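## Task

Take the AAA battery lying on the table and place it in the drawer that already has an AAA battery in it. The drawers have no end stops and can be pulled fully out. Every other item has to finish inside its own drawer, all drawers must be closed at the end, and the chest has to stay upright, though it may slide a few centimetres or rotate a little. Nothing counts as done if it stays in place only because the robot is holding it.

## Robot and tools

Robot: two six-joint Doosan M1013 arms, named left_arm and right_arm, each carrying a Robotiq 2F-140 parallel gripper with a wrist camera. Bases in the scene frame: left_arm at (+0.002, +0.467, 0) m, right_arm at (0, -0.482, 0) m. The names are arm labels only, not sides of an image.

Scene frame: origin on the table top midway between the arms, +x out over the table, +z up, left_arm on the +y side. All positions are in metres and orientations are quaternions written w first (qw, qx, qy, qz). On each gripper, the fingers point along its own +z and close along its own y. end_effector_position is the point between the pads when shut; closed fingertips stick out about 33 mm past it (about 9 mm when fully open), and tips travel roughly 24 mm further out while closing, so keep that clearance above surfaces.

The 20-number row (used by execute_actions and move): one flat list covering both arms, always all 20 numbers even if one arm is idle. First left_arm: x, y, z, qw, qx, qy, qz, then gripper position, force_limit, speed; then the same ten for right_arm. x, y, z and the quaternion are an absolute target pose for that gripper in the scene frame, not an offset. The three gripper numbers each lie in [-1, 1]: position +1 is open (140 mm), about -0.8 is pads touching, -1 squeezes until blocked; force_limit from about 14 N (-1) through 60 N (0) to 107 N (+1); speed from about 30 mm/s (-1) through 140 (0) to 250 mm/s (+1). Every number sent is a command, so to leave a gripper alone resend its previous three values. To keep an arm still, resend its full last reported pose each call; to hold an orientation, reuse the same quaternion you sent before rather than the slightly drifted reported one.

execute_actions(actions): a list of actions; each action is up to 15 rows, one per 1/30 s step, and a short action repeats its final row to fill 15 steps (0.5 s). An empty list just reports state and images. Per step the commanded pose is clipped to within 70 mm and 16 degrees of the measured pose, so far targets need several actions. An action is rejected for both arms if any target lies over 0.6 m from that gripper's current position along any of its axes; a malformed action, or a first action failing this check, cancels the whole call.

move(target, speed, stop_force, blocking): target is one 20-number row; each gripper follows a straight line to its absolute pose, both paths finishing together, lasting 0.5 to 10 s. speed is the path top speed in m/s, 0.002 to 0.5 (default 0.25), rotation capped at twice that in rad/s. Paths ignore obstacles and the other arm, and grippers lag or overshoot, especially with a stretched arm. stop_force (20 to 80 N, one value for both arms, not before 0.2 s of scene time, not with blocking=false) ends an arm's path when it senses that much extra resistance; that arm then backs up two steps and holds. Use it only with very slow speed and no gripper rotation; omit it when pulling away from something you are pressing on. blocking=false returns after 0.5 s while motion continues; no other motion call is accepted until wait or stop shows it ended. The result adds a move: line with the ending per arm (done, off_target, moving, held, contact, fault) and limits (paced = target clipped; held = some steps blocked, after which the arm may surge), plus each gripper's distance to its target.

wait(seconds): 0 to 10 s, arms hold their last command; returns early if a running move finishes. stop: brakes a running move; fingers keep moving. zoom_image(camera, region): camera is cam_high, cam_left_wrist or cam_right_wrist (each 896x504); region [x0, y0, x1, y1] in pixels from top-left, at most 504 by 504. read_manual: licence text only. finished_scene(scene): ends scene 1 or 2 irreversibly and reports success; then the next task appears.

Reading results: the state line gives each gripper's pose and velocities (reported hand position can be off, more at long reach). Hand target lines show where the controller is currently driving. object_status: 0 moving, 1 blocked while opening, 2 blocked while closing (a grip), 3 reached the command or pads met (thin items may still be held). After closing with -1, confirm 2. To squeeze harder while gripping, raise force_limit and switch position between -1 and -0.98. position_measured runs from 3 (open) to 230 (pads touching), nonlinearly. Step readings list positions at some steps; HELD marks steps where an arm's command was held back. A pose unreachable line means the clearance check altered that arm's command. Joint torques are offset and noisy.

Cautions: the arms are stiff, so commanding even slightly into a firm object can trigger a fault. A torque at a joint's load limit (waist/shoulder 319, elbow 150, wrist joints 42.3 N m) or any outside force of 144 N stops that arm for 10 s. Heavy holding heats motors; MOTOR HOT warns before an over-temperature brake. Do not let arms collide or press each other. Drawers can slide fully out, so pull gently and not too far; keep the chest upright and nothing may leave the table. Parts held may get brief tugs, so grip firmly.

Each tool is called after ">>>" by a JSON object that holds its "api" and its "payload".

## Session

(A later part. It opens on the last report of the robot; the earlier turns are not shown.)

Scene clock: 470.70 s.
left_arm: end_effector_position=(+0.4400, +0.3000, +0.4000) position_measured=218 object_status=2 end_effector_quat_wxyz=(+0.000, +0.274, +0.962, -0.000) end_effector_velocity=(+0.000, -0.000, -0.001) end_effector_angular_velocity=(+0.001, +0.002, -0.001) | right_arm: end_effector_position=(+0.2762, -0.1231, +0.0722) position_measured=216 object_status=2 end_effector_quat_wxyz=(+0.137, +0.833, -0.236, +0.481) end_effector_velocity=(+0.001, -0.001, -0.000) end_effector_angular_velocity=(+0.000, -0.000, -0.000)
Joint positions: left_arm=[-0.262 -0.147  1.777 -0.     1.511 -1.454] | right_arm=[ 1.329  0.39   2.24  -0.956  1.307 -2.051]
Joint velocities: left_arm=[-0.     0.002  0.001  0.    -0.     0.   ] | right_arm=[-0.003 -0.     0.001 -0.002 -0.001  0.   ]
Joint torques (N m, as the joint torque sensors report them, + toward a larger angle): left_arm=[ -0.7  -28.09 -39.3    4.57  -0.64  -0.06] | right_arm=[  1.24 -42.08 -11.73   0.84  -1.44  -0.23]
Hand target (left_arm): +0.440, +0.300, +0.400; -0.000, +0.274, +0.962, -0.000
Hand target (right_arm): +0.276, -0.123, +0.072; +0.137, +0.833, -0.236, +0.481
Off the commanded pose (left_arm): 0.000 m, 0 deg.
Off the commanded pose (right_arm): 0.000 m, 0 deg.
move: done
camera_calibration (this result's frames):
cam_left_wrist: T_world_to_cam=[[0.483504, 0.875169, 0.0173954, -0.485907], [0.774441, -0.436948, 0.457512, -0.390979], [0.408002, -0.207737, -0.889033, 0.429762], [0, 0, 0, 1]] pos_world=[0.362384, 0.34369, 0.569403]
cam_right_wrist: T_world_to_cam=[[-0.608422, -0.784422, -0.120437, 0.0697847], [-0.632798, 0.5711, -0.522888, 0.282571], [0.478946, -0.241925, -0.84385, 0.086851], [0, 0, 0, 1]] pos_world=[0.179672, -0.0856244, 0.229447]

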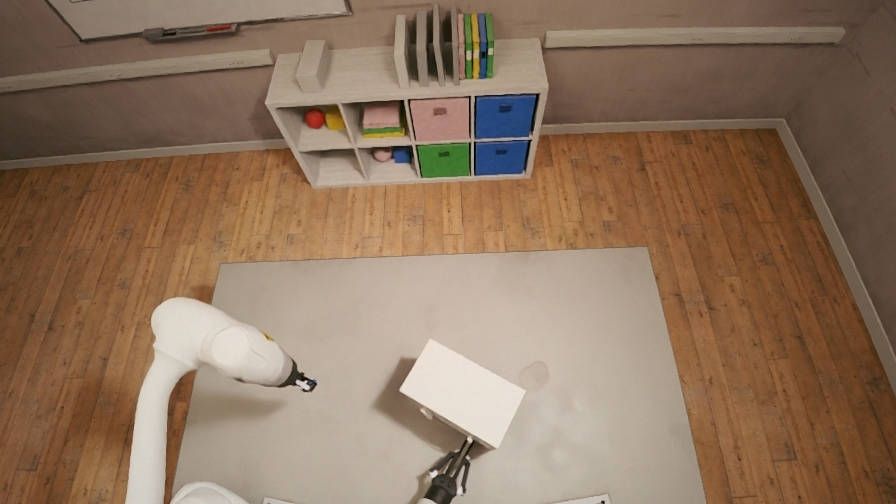

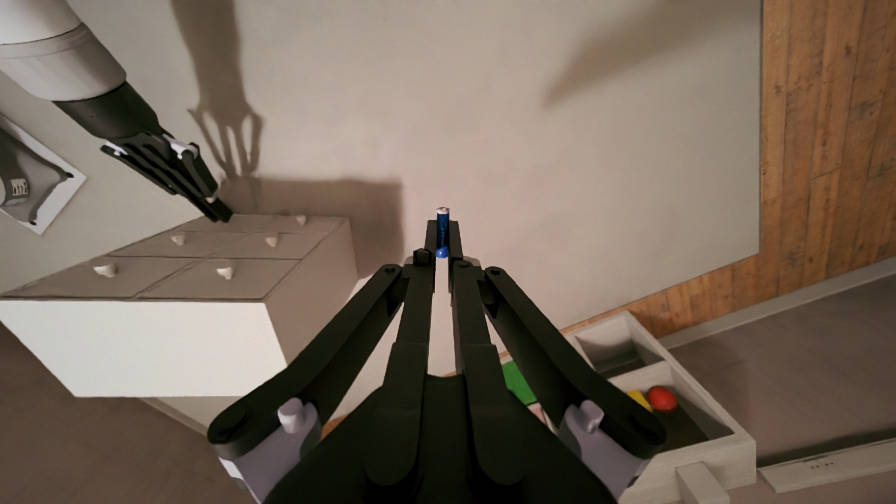

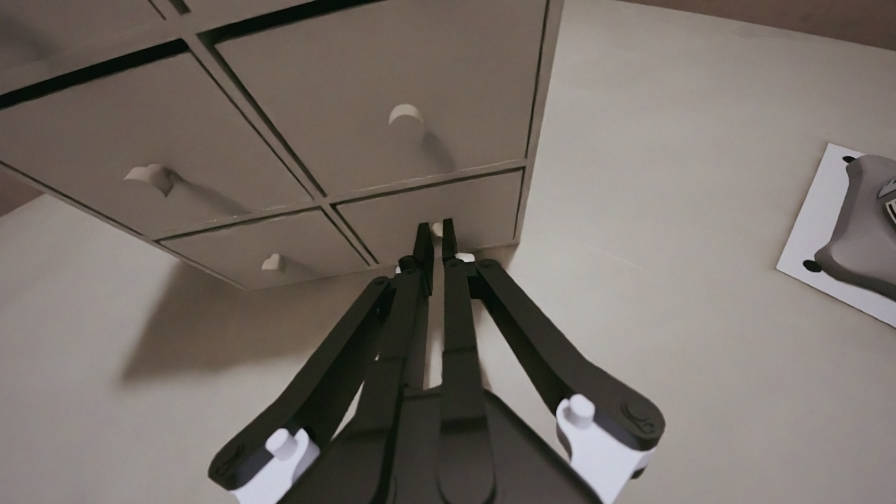

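>>> {"api": "execute_actions", "payload": {"actions": [[[0.44,0.30,0.40,0,0.274,0.9617,0,-1,-0.5,-0.5, 0.2762,-0.1233,0.0722,0.1366,0.8331,-0.2365,0.481,-0.3,0,0],[0.44,0.30,0.40,0,0.274,0.9617,0,-1,-0.5,-0.5, 0.2762,-0.1233,0.0722,0.1366,0.8331,-0.2365,0.481,-0.3,0,0],[0.44,0.30,0.40,0,0.274,0.9617,0,-1,-0.5,-0.5, 0.2762,-0.1233,0.0722,0.1366,0.8331,-0.2365,0.481,-0.3,0,0],[0.44,0.30,0.40,0,0.274,0.9617,0,-1,-0.5,-0.5, 0.2762,-0.1233,0.0722,0.1366,0.8331,-0.2365,0.481,-0.3,0,0],[0.44,0.30,0.40,0,0.274,0.9617,0,-1,-0.5,-0.5, 0.2762,-0.1233,0.0722,0.1366,0.8331,-0.2365,0.481,-0.3,0,0],[0.44,0.30,0.40,0,0.274,0.9617,0,-1,-0.5,-0.5, 0.2762,-0.1233,0.0722,0.1366,0.8331,-0.2365,0.481,-0.3,0,0],[0.44,0.30,0.40,0,0.274,0.9617,0,-1,-0.5,-0.5, 0.2753,-0.1228,0.0722,0.1366,0.8331,-0.2365,0.481,-0.3,0,0],[0.44,0.30,0.40,0,0.274,0.9617,0,-1,-0.5,-0.5, 0.2736,-0.1217,0.0722,0.1366,0.8331,-0.2365,0.481,-0.3,0,0],[0.44,0.30,0.40,0,0.274,0.9617,0,-1,-0.5,-0.5, 0.2711,-0.1202,0.0722,0.1366,0.8331,-0.2365,0.481,-0.3,0,0],[0.44,0.30,0.40,0,0.274,0.9617,0,-1,-0.5,-0.5, 0.2681,-0.1183,0.0722,0.1366,0.8331,-0.2365,0.481,-0.3,0,0],[0.44,0.30,0.40,0,0.274,0.9617,0,-1,-0.5,-0.5, 0.2647,-0.1162,0.0722,0.1366,0.8331,-0.2365,0.481,-0.3,0,0],[0.44,0.30,0.40,0,0.274,0.9617,0,-1,-0.5,-0.5, 0.2613,-0.1141,0.0722,0.1366,0.8331,-0.2365,0.481,-0.3,0,0],[0.44,0.30,0.40,0,0.274,0.9617,0,-1,-0.5,-0.5, 0.2579,-0.112,0.0722,0.1366,0.8331,-0.2365,0.481,-0.3,0,0],[0.44,0.30,0.40,0,0.274,0.9617,0,-1,-0.5,-0.5, 0.2545,-0.1099,0.0722,0.1366,0.8331,-0.2365,0.481,-0.3,0,0],[0.44,0.30,0.40,0,0.274,0.9617,0,-1,-0.5,-0.5, 0.2515,-0.108,0.0722,0.1366,0.8331,-0.2365,0.481,-0.3,0,0]],[[0.44,0.30,0.40,0,0.274,0.9617,0,-1,-0.5,-0.5, 0.249,-0.1065,0.0722,0.1366,0.8331,-0.2365,0.481,-0.3,0,0],[0.44,0.30,0.40,0,0.274,0.9617,0,-1,-0.5,-0.5, 0.2477,-0.1057,0.0722,0.1366,0.8331,-0.2365,0.481,-0.3,0,0],[0.44,0.30,0.40,0,0.274,0.9617,0,-1,-0.5,-0.5, 0.2477,-0.1057,0.0722,0.1366,0.8331,-0.2365,0.481,-0.3,0,0],[0.44,0.30,0.40,0,0.274,0.9617,0,-1,-0.5,-0.5, 0.2482,-0.1048,0.0722,0.1366,0.8331,-0.2365,0.481,-0.3,0,0],[0.44,0.30,0.40,0,0.274,0.9617,0,-1,-0.5,-0.5, 0.2498,-0.1023,0.0722,0.1366,0.8331,-0.2365,0.481,-0.3,0,0],[0.44,0.30,0.40,0,0.274,0.9617,0,-1,-0.5,-0.5, 0.2519,-0.0989,0.0722,0.1366,0.8331,-0.2365,0.481,-0.3,0,0],[0.44,0.30,0.40,0,0.274,0.9617,0,-1,-0.5,-0.5, 0.2545,-0.0946,0.0722,0.1366,0.8331,-0.2365,0.481,-0.3,0,0],[0.44,0.30,0.40,0,0.274,0.9617,0,-1,-0.5,-0.5, 0.2577,-0.0895,0.0722,0.1366,0.8331,-0.2365,0.481,-0.3,0,0],[0.44,0.30,0.40,0,0.274,0.9617,0,-1,-0.5,-0.5, 0.2613,-0.0836,0.0722,0.1366,0.8331,-0.2365,0.481,-0.3,0,0],[0.44,0.30,0.40,0,0.274,0.9617,0,-1,-0.5,-0.5, 0.265,-0.0776,0.0722,0.1366,0.8331,-0.2365,0.481,-0.3,0,0],[0.44,0.30,0.40,0,0.274,0.9617,0,-1,-0.5,-0.5, 0.2687,-0.0717,0.0722,0.1366,0.8331,-0.2365,0.481,-0.3,0,0],[0.44,0.30,0.40,0,0.274,0.9617,0,-1,-0.5,-0.5, 0.2724,-0.0657,0.0722,0.1366,0.8331,-0.2365,0.481,-0.3,0,0],[0.44,0.30,0.40,0,0.274,0.9617,0,-1,-0.5,-0.5, 0.2761,-0.0597,0.0722,0.1366,0.8331,-0.2365,0.481,-0.3,0,0],[0.44,0.30,0.40,0,0.274,0.9617,0,-1,-0.5,-0.5, 0.2797,-0.0538,0.0722,0.1366,0.8331,-0.2365,0.481,-0.3,0,0],[0.44,0.30,0.40,0,0.274,0.9617,0,-1,-0.5,-0.5, 0.2834,-0.0478,0.0722,0.1366,0.8331,-0.2365,0.481,-0.3,0,0]],[[0.44,0.30,0.40,0,0.274,0.9617,0,-1,-0.5,-0.5, 0.2871,-0.0419,0.0722,0.1366,0.8331,-0.2365,0.481,-0.3,0,0],[0.44,0.30,0.40,0,0.274,0.9617,0,-1,-0.5,-0.5, 0.2908,-0.0359,0.0722,0.1366,0.8331,-0.2365,0.481,-0.3,0,0],[0.44,0.30,0.40,0,0.274,0.9617,0,-1,-0.5,-0.5, 0.2944,-0.03,0.0722,0.1366,0.8331,-0.2365,0.481,-0.3,0,0],[0.44,0.30,0.40,0,0.274,0.9617,0,-1,-0.5,-0.5, 0.2981,-0.024,0.0722,0.1366,0.8331,-0.2365,0.481,-0.3,0,0],[0.44,0.30,0.40,0,0.274,0.9617,0,-1,-0.5,-0.5, 0.3018,-0.018,0.0722,0.1366,0.8331,-0.2365,0.481,-0.3,0,0],[0.44,0.30,0.40,0,0.274,0.9617,0,-1,-0.5,-0.5, 0.3055,-0.0121,0.0722,0.1366,0.8331,-0.2365,0.481,-0.3,0,0],[0.44,0.30,0.40,0,0.274,0.9617,0,-1,-0.5,-0.5, 0.3091,-0.0061,0.0722,0.1366,0.8331,-0.2365,0.481,-0.3,0,0],[0.44,0.30,0.40,0,0.274,0.9617,0,-1,-0.5,-0.5, 0.3128,-0.0002,0.0722,0.1366,0.8331,-0.2365,0.481,-0.3,0,0],[0.44,0.30,0.40,0,0.274,0.9617,0,-1,-0.5,-0.5, 0.3165,0.0058,0.0722,0.1366,0.8331,-0.2365,0.481,-0.3,0,0],[0.44,0.30,0.40,0,0.274,0.9617,0,-1,-0.5,-0.5, 0.3196,0.0109,0.0722,0.1366,0.8331,-0.2365,0.481,-0.3,0,0],[0.44,0.30,0.40,0,0.274,0.9617,0,-1,-0.5,-0.5, 0.3222,0.0151,0.0722,0.1366,0.8331,-0.2365,0.481,-0.3,0,0],[0.44,0.30,0.40,0,0.274,0.9617,0,-1,-0.5,-0.5, 0.3243,0.0185,0.0722,0.1366,0.8331,-0.2365,0.481,-0.3,0,0],[0.44,0.30,0.40,0,0.274,0.9617,0,-1,-0.5,-0.5, 0.3254,0.0203,0.0722,0.1366,0.8331,-0.2365,0.481,-0.3,0,0],[0.44,0.30,0.40,0,0.274,0.9617,0,-1,-0.5,-0.5, 0.3259,0.0211,0.0722,0.1366,0.8331,-0.2365,0.481,-0.3,0,0]]]}}

Scene clock: 574.37 s.
left_arm: end_effector_position=(+0.4400, +0.3000, +0.4000) position_measured=218 object_status=2 end_effector_quat_wxyz=(+0.000, +0.274, +0.962, -0.000) end_effector_velocity=(+0.000, +0.000, +0.000) end_effector_angular_velocity=(-0.000, -0.000, -0.001) | right_arm: end_effector_position=(+0.3226, +0.0158, +0.0724) position_measured=167 object_status=3 end_effector_quat_wxyz=(+0.136, +0.833, -0.237, +0.481) end_effector_velocity=(+0.047, +0.077, -0.002) end_effector_angular_velocity=(-0.003, +0.003, -0.002)
Joint positions: left_arm=[-0.262 -0.147  1.777 -0.     1.511 -1.454] | right_arm=[ 1.286  0.536  1.961 -0.964  1.363 -2.176]
Joint velocities: left_arm=[ 0.    -0.     0.    -0.    -0.     0.002] | right_arm=[-0.051  0.09  -0.169 -0.02   0.021 -0.088]
Joint torques (N m, as the joint torque sensors report them, + toward a larger angle): left_arm=[  3.01 -28.59 -38.5    4.6   -0.76   0.15] | right_arm=[  6.7  -63.18 -16.24   0.81   1.51  -0.58]
Hand target (left_arm): +0.440, +0.300, +0.400; -0.000, +0.274, +0.962, -0.000
Hand target (right_arm): +0.326, +0.021, +0.072; +0.137, +0.833, -0.237, +0.481
Off the commanded pose (left_arm): 0.000 m, 0 deg.
Off the commanded pose (right_arm): 0.006 m, 0 deg.
Step readings (end_effector_position; steps 1 to 15: 1st action; 16 to 30: 2nd action; 31 to 45: 3rd action):
0: left_arm (+0.4400, +0.3000, +0.4000) | right_arm (+0.2762, -0.1232, +0.0722)
1: left_arm (+0.4400, +0.3000, +0.4000) | right_arm (+0.2762, -0.1232, +0.0722)
2: left_arm (+0.4400, +0.3000, +0.4000) | right_arm (+0.2762, -0.1232, +0.0721)
4: left_arm (+0.4400, +0.3000, +0.4000) | right_arm (+0.2762, -0.1233, +0.0721)
8: left_arm (+0.4400, +0.3000, +0.4000) | right_arm (+0.2759, -0.1232, +0.0722)
15: left_arm (+0.4400, +0.3000, +0.4000) | right_arm (+0.2609, -0.1139, +0.0722)
16: left_arm (+0.4400, +0.3000, +0.4000) | right_arm (+0.2579, -0.1120, +0.0721)
17: left_arm (+0.4400, +0.3000, +0.4000) | right_arm (+0.2549, -0.1102, +0.0721)
19: left_arm (+0.4400, +0.3000, +0.4000) | right_arm (+0.2506, -0.1074, +0.0722)
23: left_arm (+0.4400, +0.3000, +0.4000) | right_arm (+0.2516, -0.1001, +0.0721)
30: left_arm (+0.4400, +0.3000, +0.4000) | right_arm (+0.2719, -0.0663, +0.0725)
31: left_arm (+0.4400, +0.3000, +0.4000) | right_arm (+0.2754, -0.0606, +0.0726)
32: left_arm (+0.4400, +0.3000, +0.4000) | right_arm (+0.2790, -0.0548, +0.0726)
34: left_arm (+0.4400, +0.3000, +0.4000) | right_arm (+0.2863, -0.0431, +0.0726)
38: left_arm (+0.4400, +0.3000, +0.4000) | right_arm (+0.3008, -0.0195, +0.0726)
45: end_effector_position above
camera_calibration (this result's frames):
cam_left_wrist: T_world_to_cam=[[0.483504, 0.875169, 0.0173954, -0.485906], [0.774441, -0.436948, 0.457512, -0.390979], [0.408002, -0.207737, -0.889033, 0.429762], [0, 0, 0, 1]] pos_world=[0.362384, 0.34369, 0.569403]
cam_right_wrist: T_world_to_cam=[[-0.608238, -0.784468, -0.121062, 0.207013], [-0.632683, 0.571243, -0.522871, 0.232674], [0.479331, -0.241436, -0.843771, 0.0983105], [0, 0, 0, 1]] pos_world=[0.225999, 0.0532172, 0.229671]

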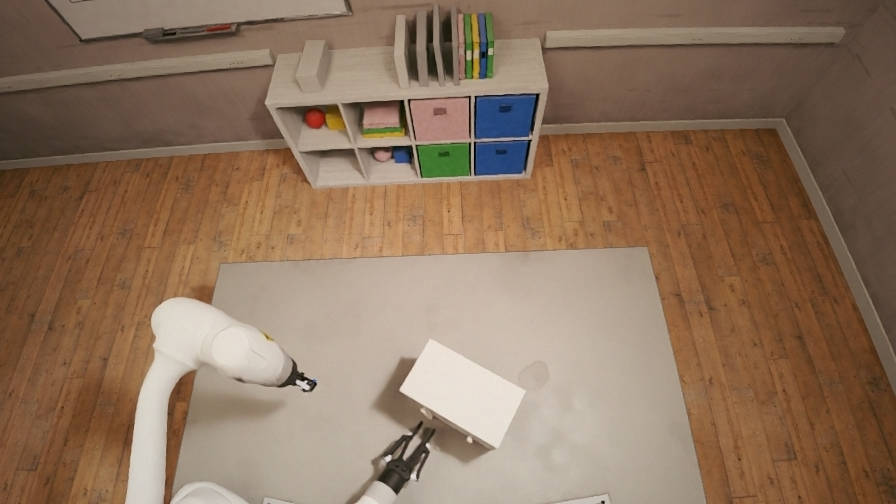

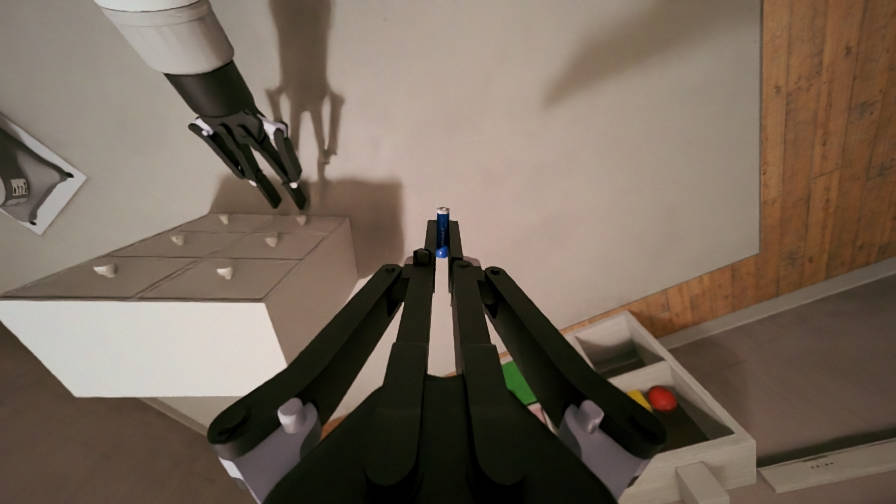

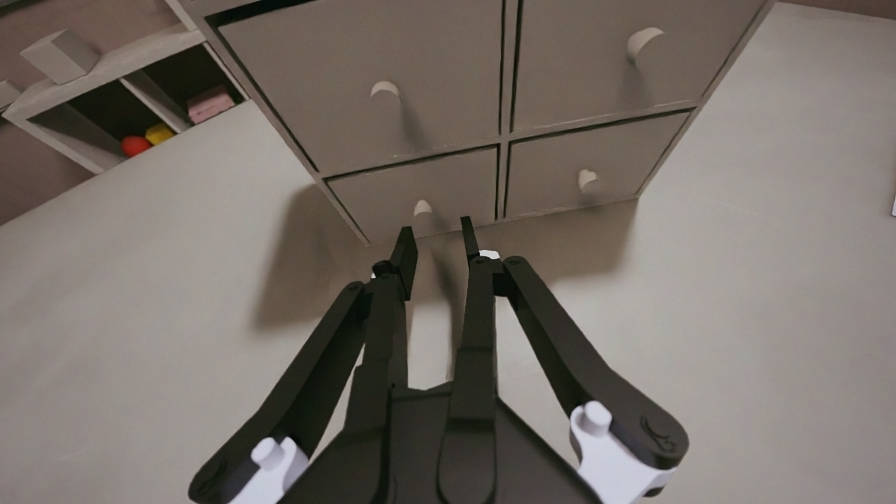

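Now move forward to 5 mm short of the grasp pose and check centring.

>>> {"api": "move", "payload": {"target": [0.44,0.30,0.40,0,0.274,0.9617,0,-1,-0.5,-0.5, 0.3501,0.0062,0.0726,0.1366,0.8331,-0.2365,0.481,-0.3,0,0], "speed": 0.06}}

Scene clock: 578.80 s.
left_arm: end_effector_position=(+0.4400, +0.3000, +0.4000) position_measured=218 object_status=2 end_effector_quat_wxyz=(+0.000, +0.274, +0.962, -0.000) end_effector_velocity=(-0.000, +0.000, -0.001) end_effector_angular_velocity=(+0.001, +0.002, -0.002) | right_arm: end_effector_position=(+0.3500, +0.0063, +0.0726) position_measured=167 object_status=3 end_effector_quat_wxyz=(+0.137, +0.833, -0.236, +0.481) end_effector_velocity=(+0.001, -0.000, +0.000) end_effector_angular_velocity=(+0.000, +0.000, +0.001)
Joint positions: left_arm=[-0.262 -0.147  1.777 -0.     1.511 -1.454] | right_arm=[ 1.242  0.53   1.973 -0.997  1.339 -2.188]
Joint velocities: left_arm=[-0.     0.001  0.001  0.     0.     0.002] | right_arm=[-0.001 -0.001  0.001 -0.001 -0.001 -0.001]
Joint torques (N m, as the joint torque sensors report them, + toward a larger angle): left_arm=[  0.34 -28.39 -39.93   4.49  -0.58   0.37] | right_arm=[  6.33 -63.57 -21.01  -0.2    1.55  -0.23]
Hand target (left_arm): +0.440, +0.300, +0.400; -0.000, +0.274, +0.962, -0.000
Hand target (right_arm): +0.350, +0.006, +0.073; +0.137, +0.833, -0.236, +0.481
Off the commanded pose (left_arm): 0.000 m, 0 deg.
Off the commanded pose (right_arm): 0.000 m, 0 deg.
move: done
camera_calibration (this result's frames):
cam_left_wrist: T_world_to_cam=[[0.483504, 0.875169, 0.0173956, -0.485907], [0.774441, -0.436948, 0.457512, -0.390979], [0.408002, -0.207737, -0.889033, 0.429762], [0, 0, 0, 1]] pos_world=[0.362384, 0.34369, 0.569403]
cam_right_wrist: T_world_to_cam=[[-0.608441, -0.784397, -0.120501, 0.216302], [-0.632765, 0.571149, -0.522874, 0.255602], [0.478964, -0.241889, -0.84385, 0.0831143], [0, 0, 0, 1]] pos_world=[0.253535, 0.0437843, 0.229848]

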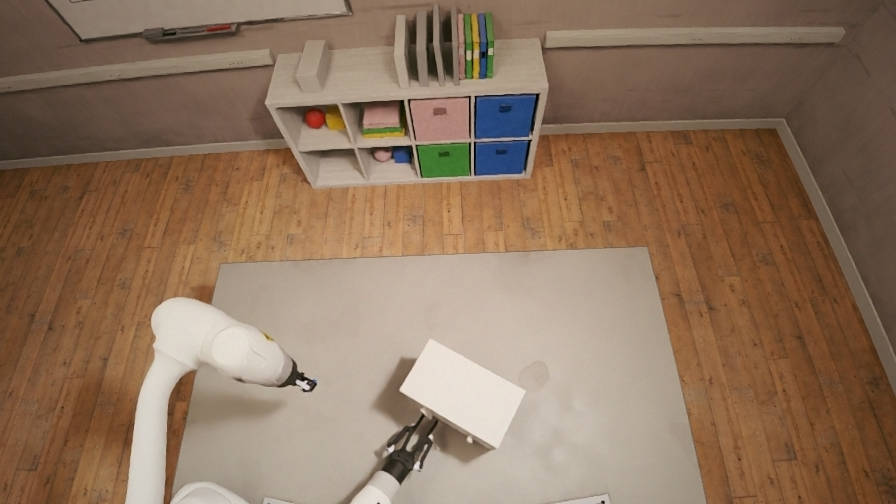

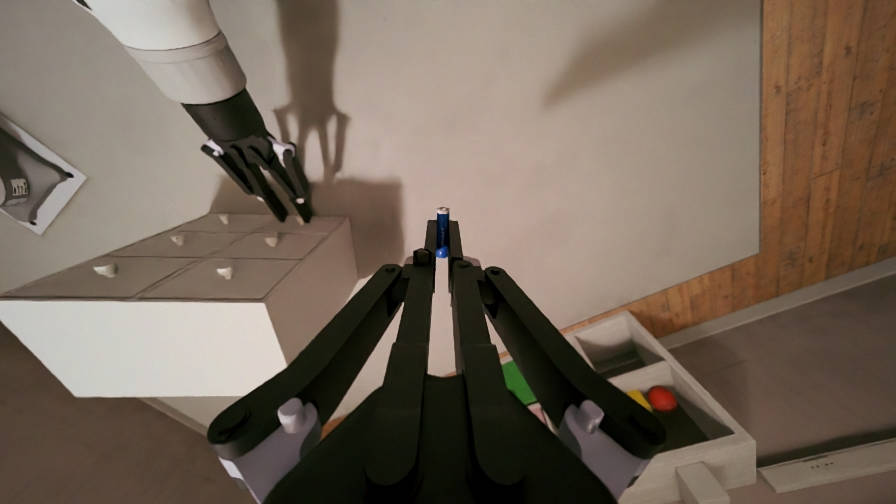

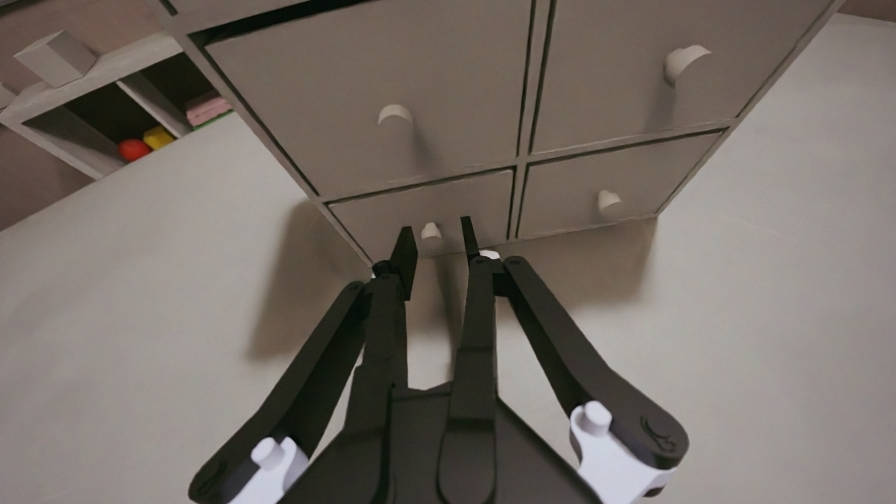

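>>> {"api": "zoom_image", "payload": {"camera": "cam_right_wrist", "region": [380, 180, 500, 300]}}

Region (380, 180, 500, 300) of cam_right_wrist's 896x504 image, scaled by 4.200, with more detail than that image has.

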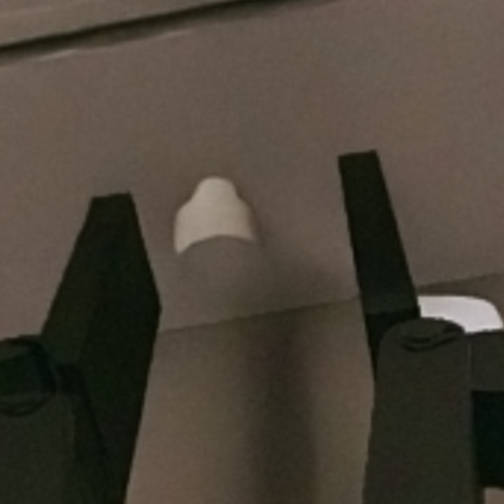

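>>> {"api": "execute_actions", "payload": {"actions": [[[0.44,0.30,0.40,0,0.274,0.9617,0,-1,-0.5,-0.5, 0.3507,0.007,0.0726,0.1366,0.8331,-0.2365,0.481,-0.3,0,0],[0.44,0.30,0.40,0,0.274,0.9617,0,-1,-0.5,-0.5, 0.3514,0.0078,0.0726,0.1366,0.8331,-0.2365,0.481,-0.3,0,0],[0.44,0.30,0.40,0,0.274,0.9617,0,-1,-0.5,-0.5, 0.3522,0.0086,0.0726,0.1366,0.8331,-0.2365,0.481,-0.3,0,0],[0.44,0.30,0.40,0,0.274,0.9617,0,-1,-0.5,-0.5, 0.353,0.0094,0.0726,0.1366,0.8331,-0.2365,0.481,-0.3,0,0],[0.44,0.30,0.40,0,0.274,0.9617,0,-1,-0.5,-0.5, 0.3536,0.0099,0.0726,0.1366,0.8331,-0.2365,0.481,-0.3,0,0],[0.44,0.30,0.40,0,0.274,0.9617,0,-1,-0.5,-0.5, 0.3536,0.0099,0.0726,0.1366,0.8331,-0.2365,0.481,-1,0,-0.5]],[[0.44,0.30,0.40,0,0.274,0.9617,0,-1,-0.5,-0.5, 0.3536,0.0099,0.0726,0.1366,0.8331,-0.2365,0.481,-1,0,-0.5]]]}}

>>> {"api": "move", "payload": {"target": [0.44,0.30,0.40,0,0.274,0.9617,0,-1,-0.5,-0.5, 0.2593,0.0666,0.0726,0.1366,0.8331,-0.2365,0.481,-1,0,-0.5], "speed": 0.1}}

Scene clock: 608.87 s.
left_arm: end_effector_position=(+0.4400, +0.3000, +0.4000) position_measured=218 object_status=2 end_effector_quat_wxyz=(+0.000, +0.274, +0.962, -0.000) end_effector_velocity=(+0.000, +0.000, -0.000) end_effector_angular_velocity=(-0.000, +0.000, +0.000) | right_arm: end_effector_position=(+0.3536, +0.0100, +0.0727) position_measured=216 object_status=2 end_effector_quat_wxyz=(+0.137, +0.833, -0.236, +0.481) end_effector_velocity=(-0.000, +0.000, -0.001) end_effector_angular_velocity=(+0.001, +0.001, -0.000)
Joint positions: left_arm=[-0.262 -0.147  1.777 -0.     1.511 -1.454] | right_arm=[ 1.238  0.534  1.964 -0.999  1.339 -2.193]
Joint velocities: left_arm=[ 0.001  0.     0.    -0.    -0.     0.   ] | right_arm=[ 0.     0.    -0.     0.001 -0.001  0.001]
Joint torques (N m, as the joint torque sensors report them, + toward a larger angle): left_arm=[ -0.42 -28.37 -39.49   4.3   -0.53   0.23] | right_arm=[  0.27 -52.   -15.48   2.3   -2.22  -0.49]
Hand target (left_arm): +0.440, +0.300, +0.400; -0.000, +0.274, +0.962, -0.000
Hand target (right_arm): +0.354, +0.010, +0.073; +0.137, +0.833, -0.236, +0.481
Off the commanded pose (left_arm): 0.000 m, 0 deg.
Off the commanded pose (right_arm): 0.000 m, 0 deg.
Step readings (end_effector_position; steps 1 to 15: 1st action; 16 to 30: 2nd action):
0: left_arm (+0.4400, +0.3000, +0.4000) | right_arm (+0.3501, +0.0062, +0.0726)
1: left_arm (+0.4400, +0.3000, +0.4000) | right_arm (+0.3501, +0.0062, +0.0726)
2: left_arm (+0.4400, +0.3000, +0.4000) | right_arm (+0.3503, +0.0063, +0.0726)
4: left_arm (+0.4400, +0.3000, +0.4000) | right_arm (+0.3513, +0.0075, +0.0726)
8: left_arm (+0.4400, +0.3000, +0.4000) | right_arm (+0.3531, +0.0095, +0.0726)
15: left_arm (+0.4400, +0.3000, +0.4000) | right_arm (+0.3536, +0.0099, +0.0727)
16: left_arm (+0.4400, +0.3000, +0.4000) | right_arm (+0.3536, +0.0099, +0.0727)
17: left_arm (+0.4400, +0.3000, +0.4000) | right_arm (+0.3536, +0.0099, +0.0727)
19: left_arm (+0.4400, +0.3000, +0.4000) | right_arm (+0.3536, +0.0099, +0.0727)
23: left_arm (+0.4400, +0.3000, +0.4000) | right_arm (+0.3536, +0.0099, +0.0727)
30: end_effector_position above
camera_calibration (this result's frames):
cam_left_wrist: T_world_to_cam=[[0.483504, 0.875169, 0.0173956, -0.485907], [0.774441, -0.436949, 0.457512, -0.390979], [0.408002, -0.207737, -0.889033, 0.429762], [0, 0, 0, 1]] pos_world=[0.362384, 0.34369, 0.569403]
cam_right_wrist: T_world_to_cam=[[-0.608359, -0.784439, -0.120646, 0.221382], [-0.632743, 0.571137, -0.522913, 0.255814], [0.479099, -0.241781, -0.843805, 0.0822745], [0, 0, 0, 1]] pos_world=[0.257127, 0.0474484, 0.229901]

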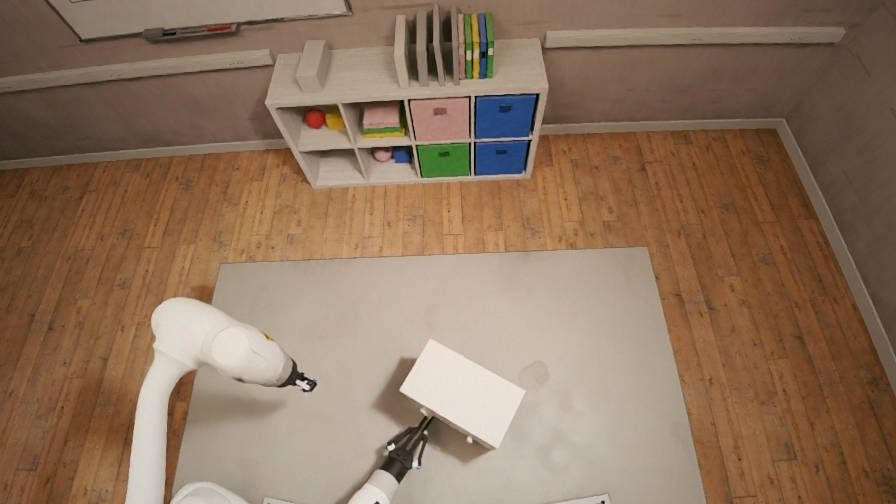

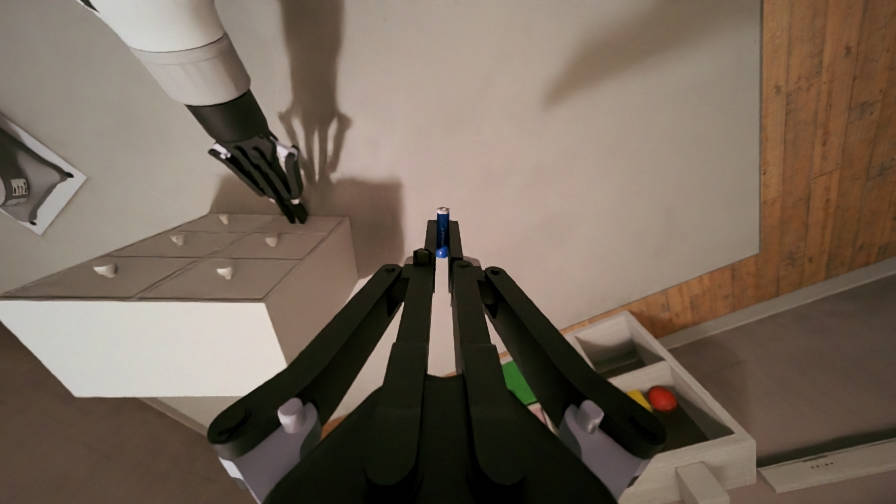

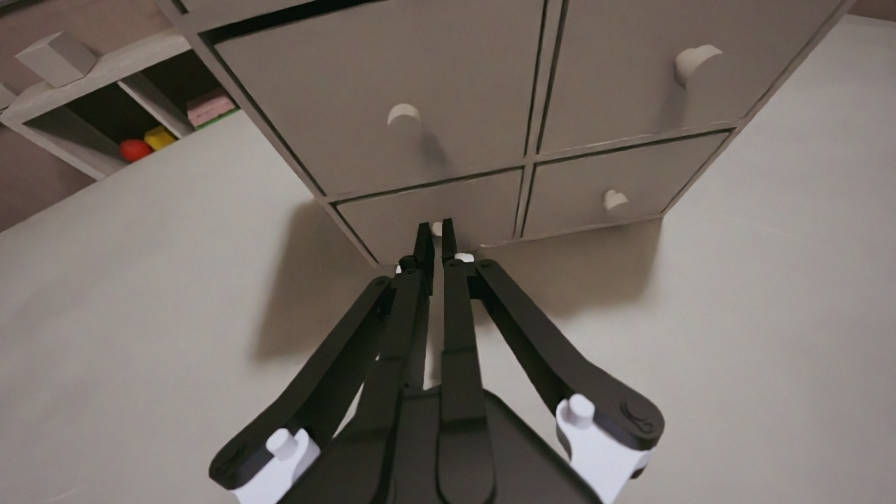

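Scene clock: 610.37 s.
left_arm: end_effector_position=(+0.4400, +0.3000, +0.4000) position_measured=218 object_status=2 end_effector_quat_wxyz=(+0.000, +0.274, +0.962, -0.000) end_effector_velocity=(-0.000, +0.000, -0.000) end_effector_angular_velocity=(+0.000, +0.001, +0.001) | right_arm: end_effector_position=(+0.2593, +0.0664, +0.0726) position_measured=217 object_status=2 end_effector_quat_wxyz=(+0.137, +0.833, -0.237, +0.481) end_effector_velocity=(-0.001, +0.001, +0.000) end_effector_angular_velocity=(+0.000, -0.000, -0.000)
Joint positions: left_arm=[-0.262 -0.147  1.777 -0.     1.511 -1.454] | right_arm=[ 1.388  0.585  1.865 -0.883  1.442 -2.176]
Joint velocities: left_arm=[ 0.     0.     0.001 -0.    -0.    -0.001] | right_arm=[ 0.002  0.001 -0.001  0.001  0.001  0.   ]
Joint torques (N m, as the joint torque sensors report them, + toward a larger angle): left_arm=[  2.52 -26.46 -38.63   4.51  -0.73   0.33] | right_arm=[  1.74 -71.65 -22.45   0.56   1.38  -0.05]
Hand target (left_arm): +0.440, +0.300, +0.400; -0.000, +0.274, +0.962, -0.000
Hand target (right_arm): +0.259, +0.066, +0.073; +0.137, +0.833, -0.237, +0.481
Off the commanded pose (left_arm): 0.000 m, 0 deg.
Off the commanded pose (right_arm): 0.000 m, 0 deg.
move: done
camera_calibration (this result's frames):
cam_left_wrist: T_world_to_cam=[[0.483504, 0.875169, 0.0173956, -0.485907], [0.774441, -0.436948, 0.457512, -0.390979], [0.408002, -0.207737, -0.889033, 0.429762], [0, 0, 0, 1]] pos_world=[0.362384, 0.34369, 0.569403]
cam_right_wrist: T_world_to_cam=[[-0.608473, -0.784352, -0.120633, 0.208321], [-0.632711, 0.571247, -0.522833, 0.16383], [0.478996, -0.241804, -0.843856, 0.1411], [0, 0, 0, 1]] pos_world=[0.162828, 0.103929, 0.229854]

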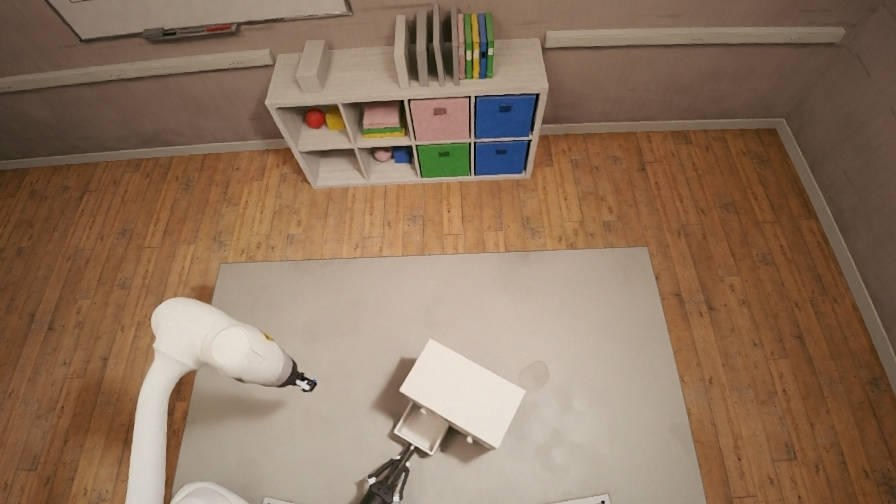

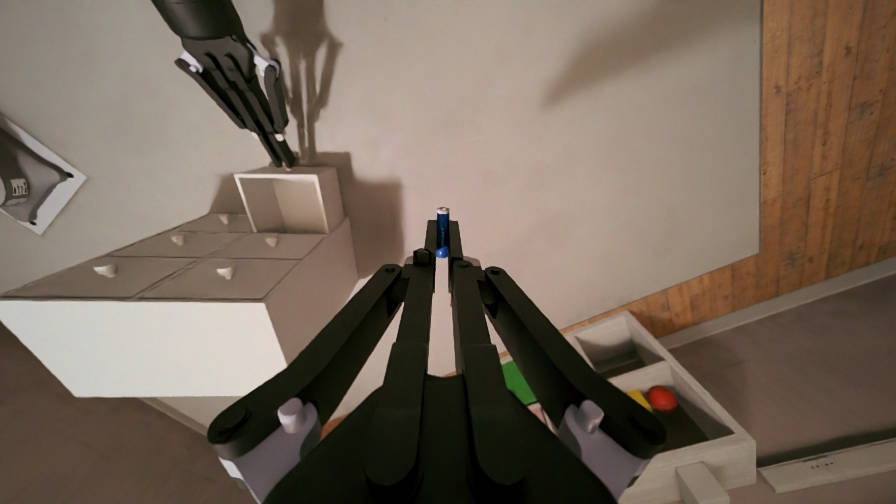

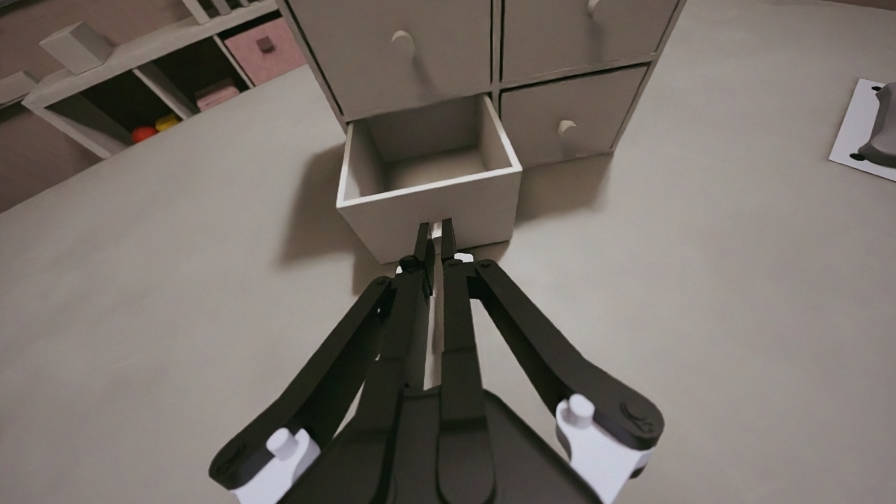

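>>> {"api": "zoom_image", "payload": {"camera": "cam_high", "region": [385, 390, 465, 470]}}

>>> {"api": "zoom_image", "payload": {"camera": "cam_right_wrist", "region": [320, 80, 540, 260]}}

>>> {"api": "zoom_image", "payload": {"camera": "cam_left_wrist", "region": [220, 150, 360, 250]}}

Region (385, 390, 465, 470) of cam_high's 896x504 image, scaled by 6.300, with more detail than that image has.

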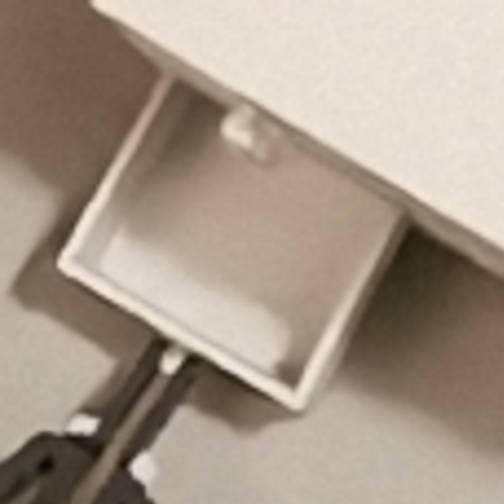

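Region (320, 80, 540, 260) of cam_right_wrist's 896x504 image, scaled by 2.291, with more detail than that image has; it fills the top 412 rows of this view, and the rest is white.

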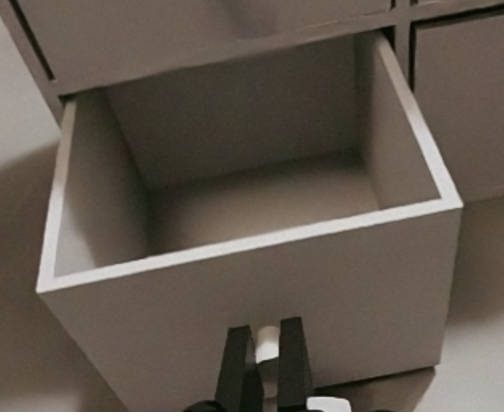

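Region (220, 150, 360, 250) of cam_left_wrist's 896x504 image, scaled by 3.600, with more detail than that image has; it fills the top 360 rows of this view, and the rest is white.

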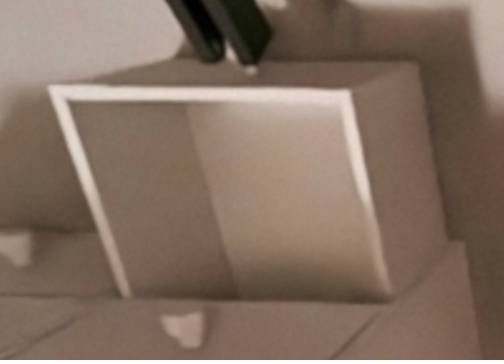

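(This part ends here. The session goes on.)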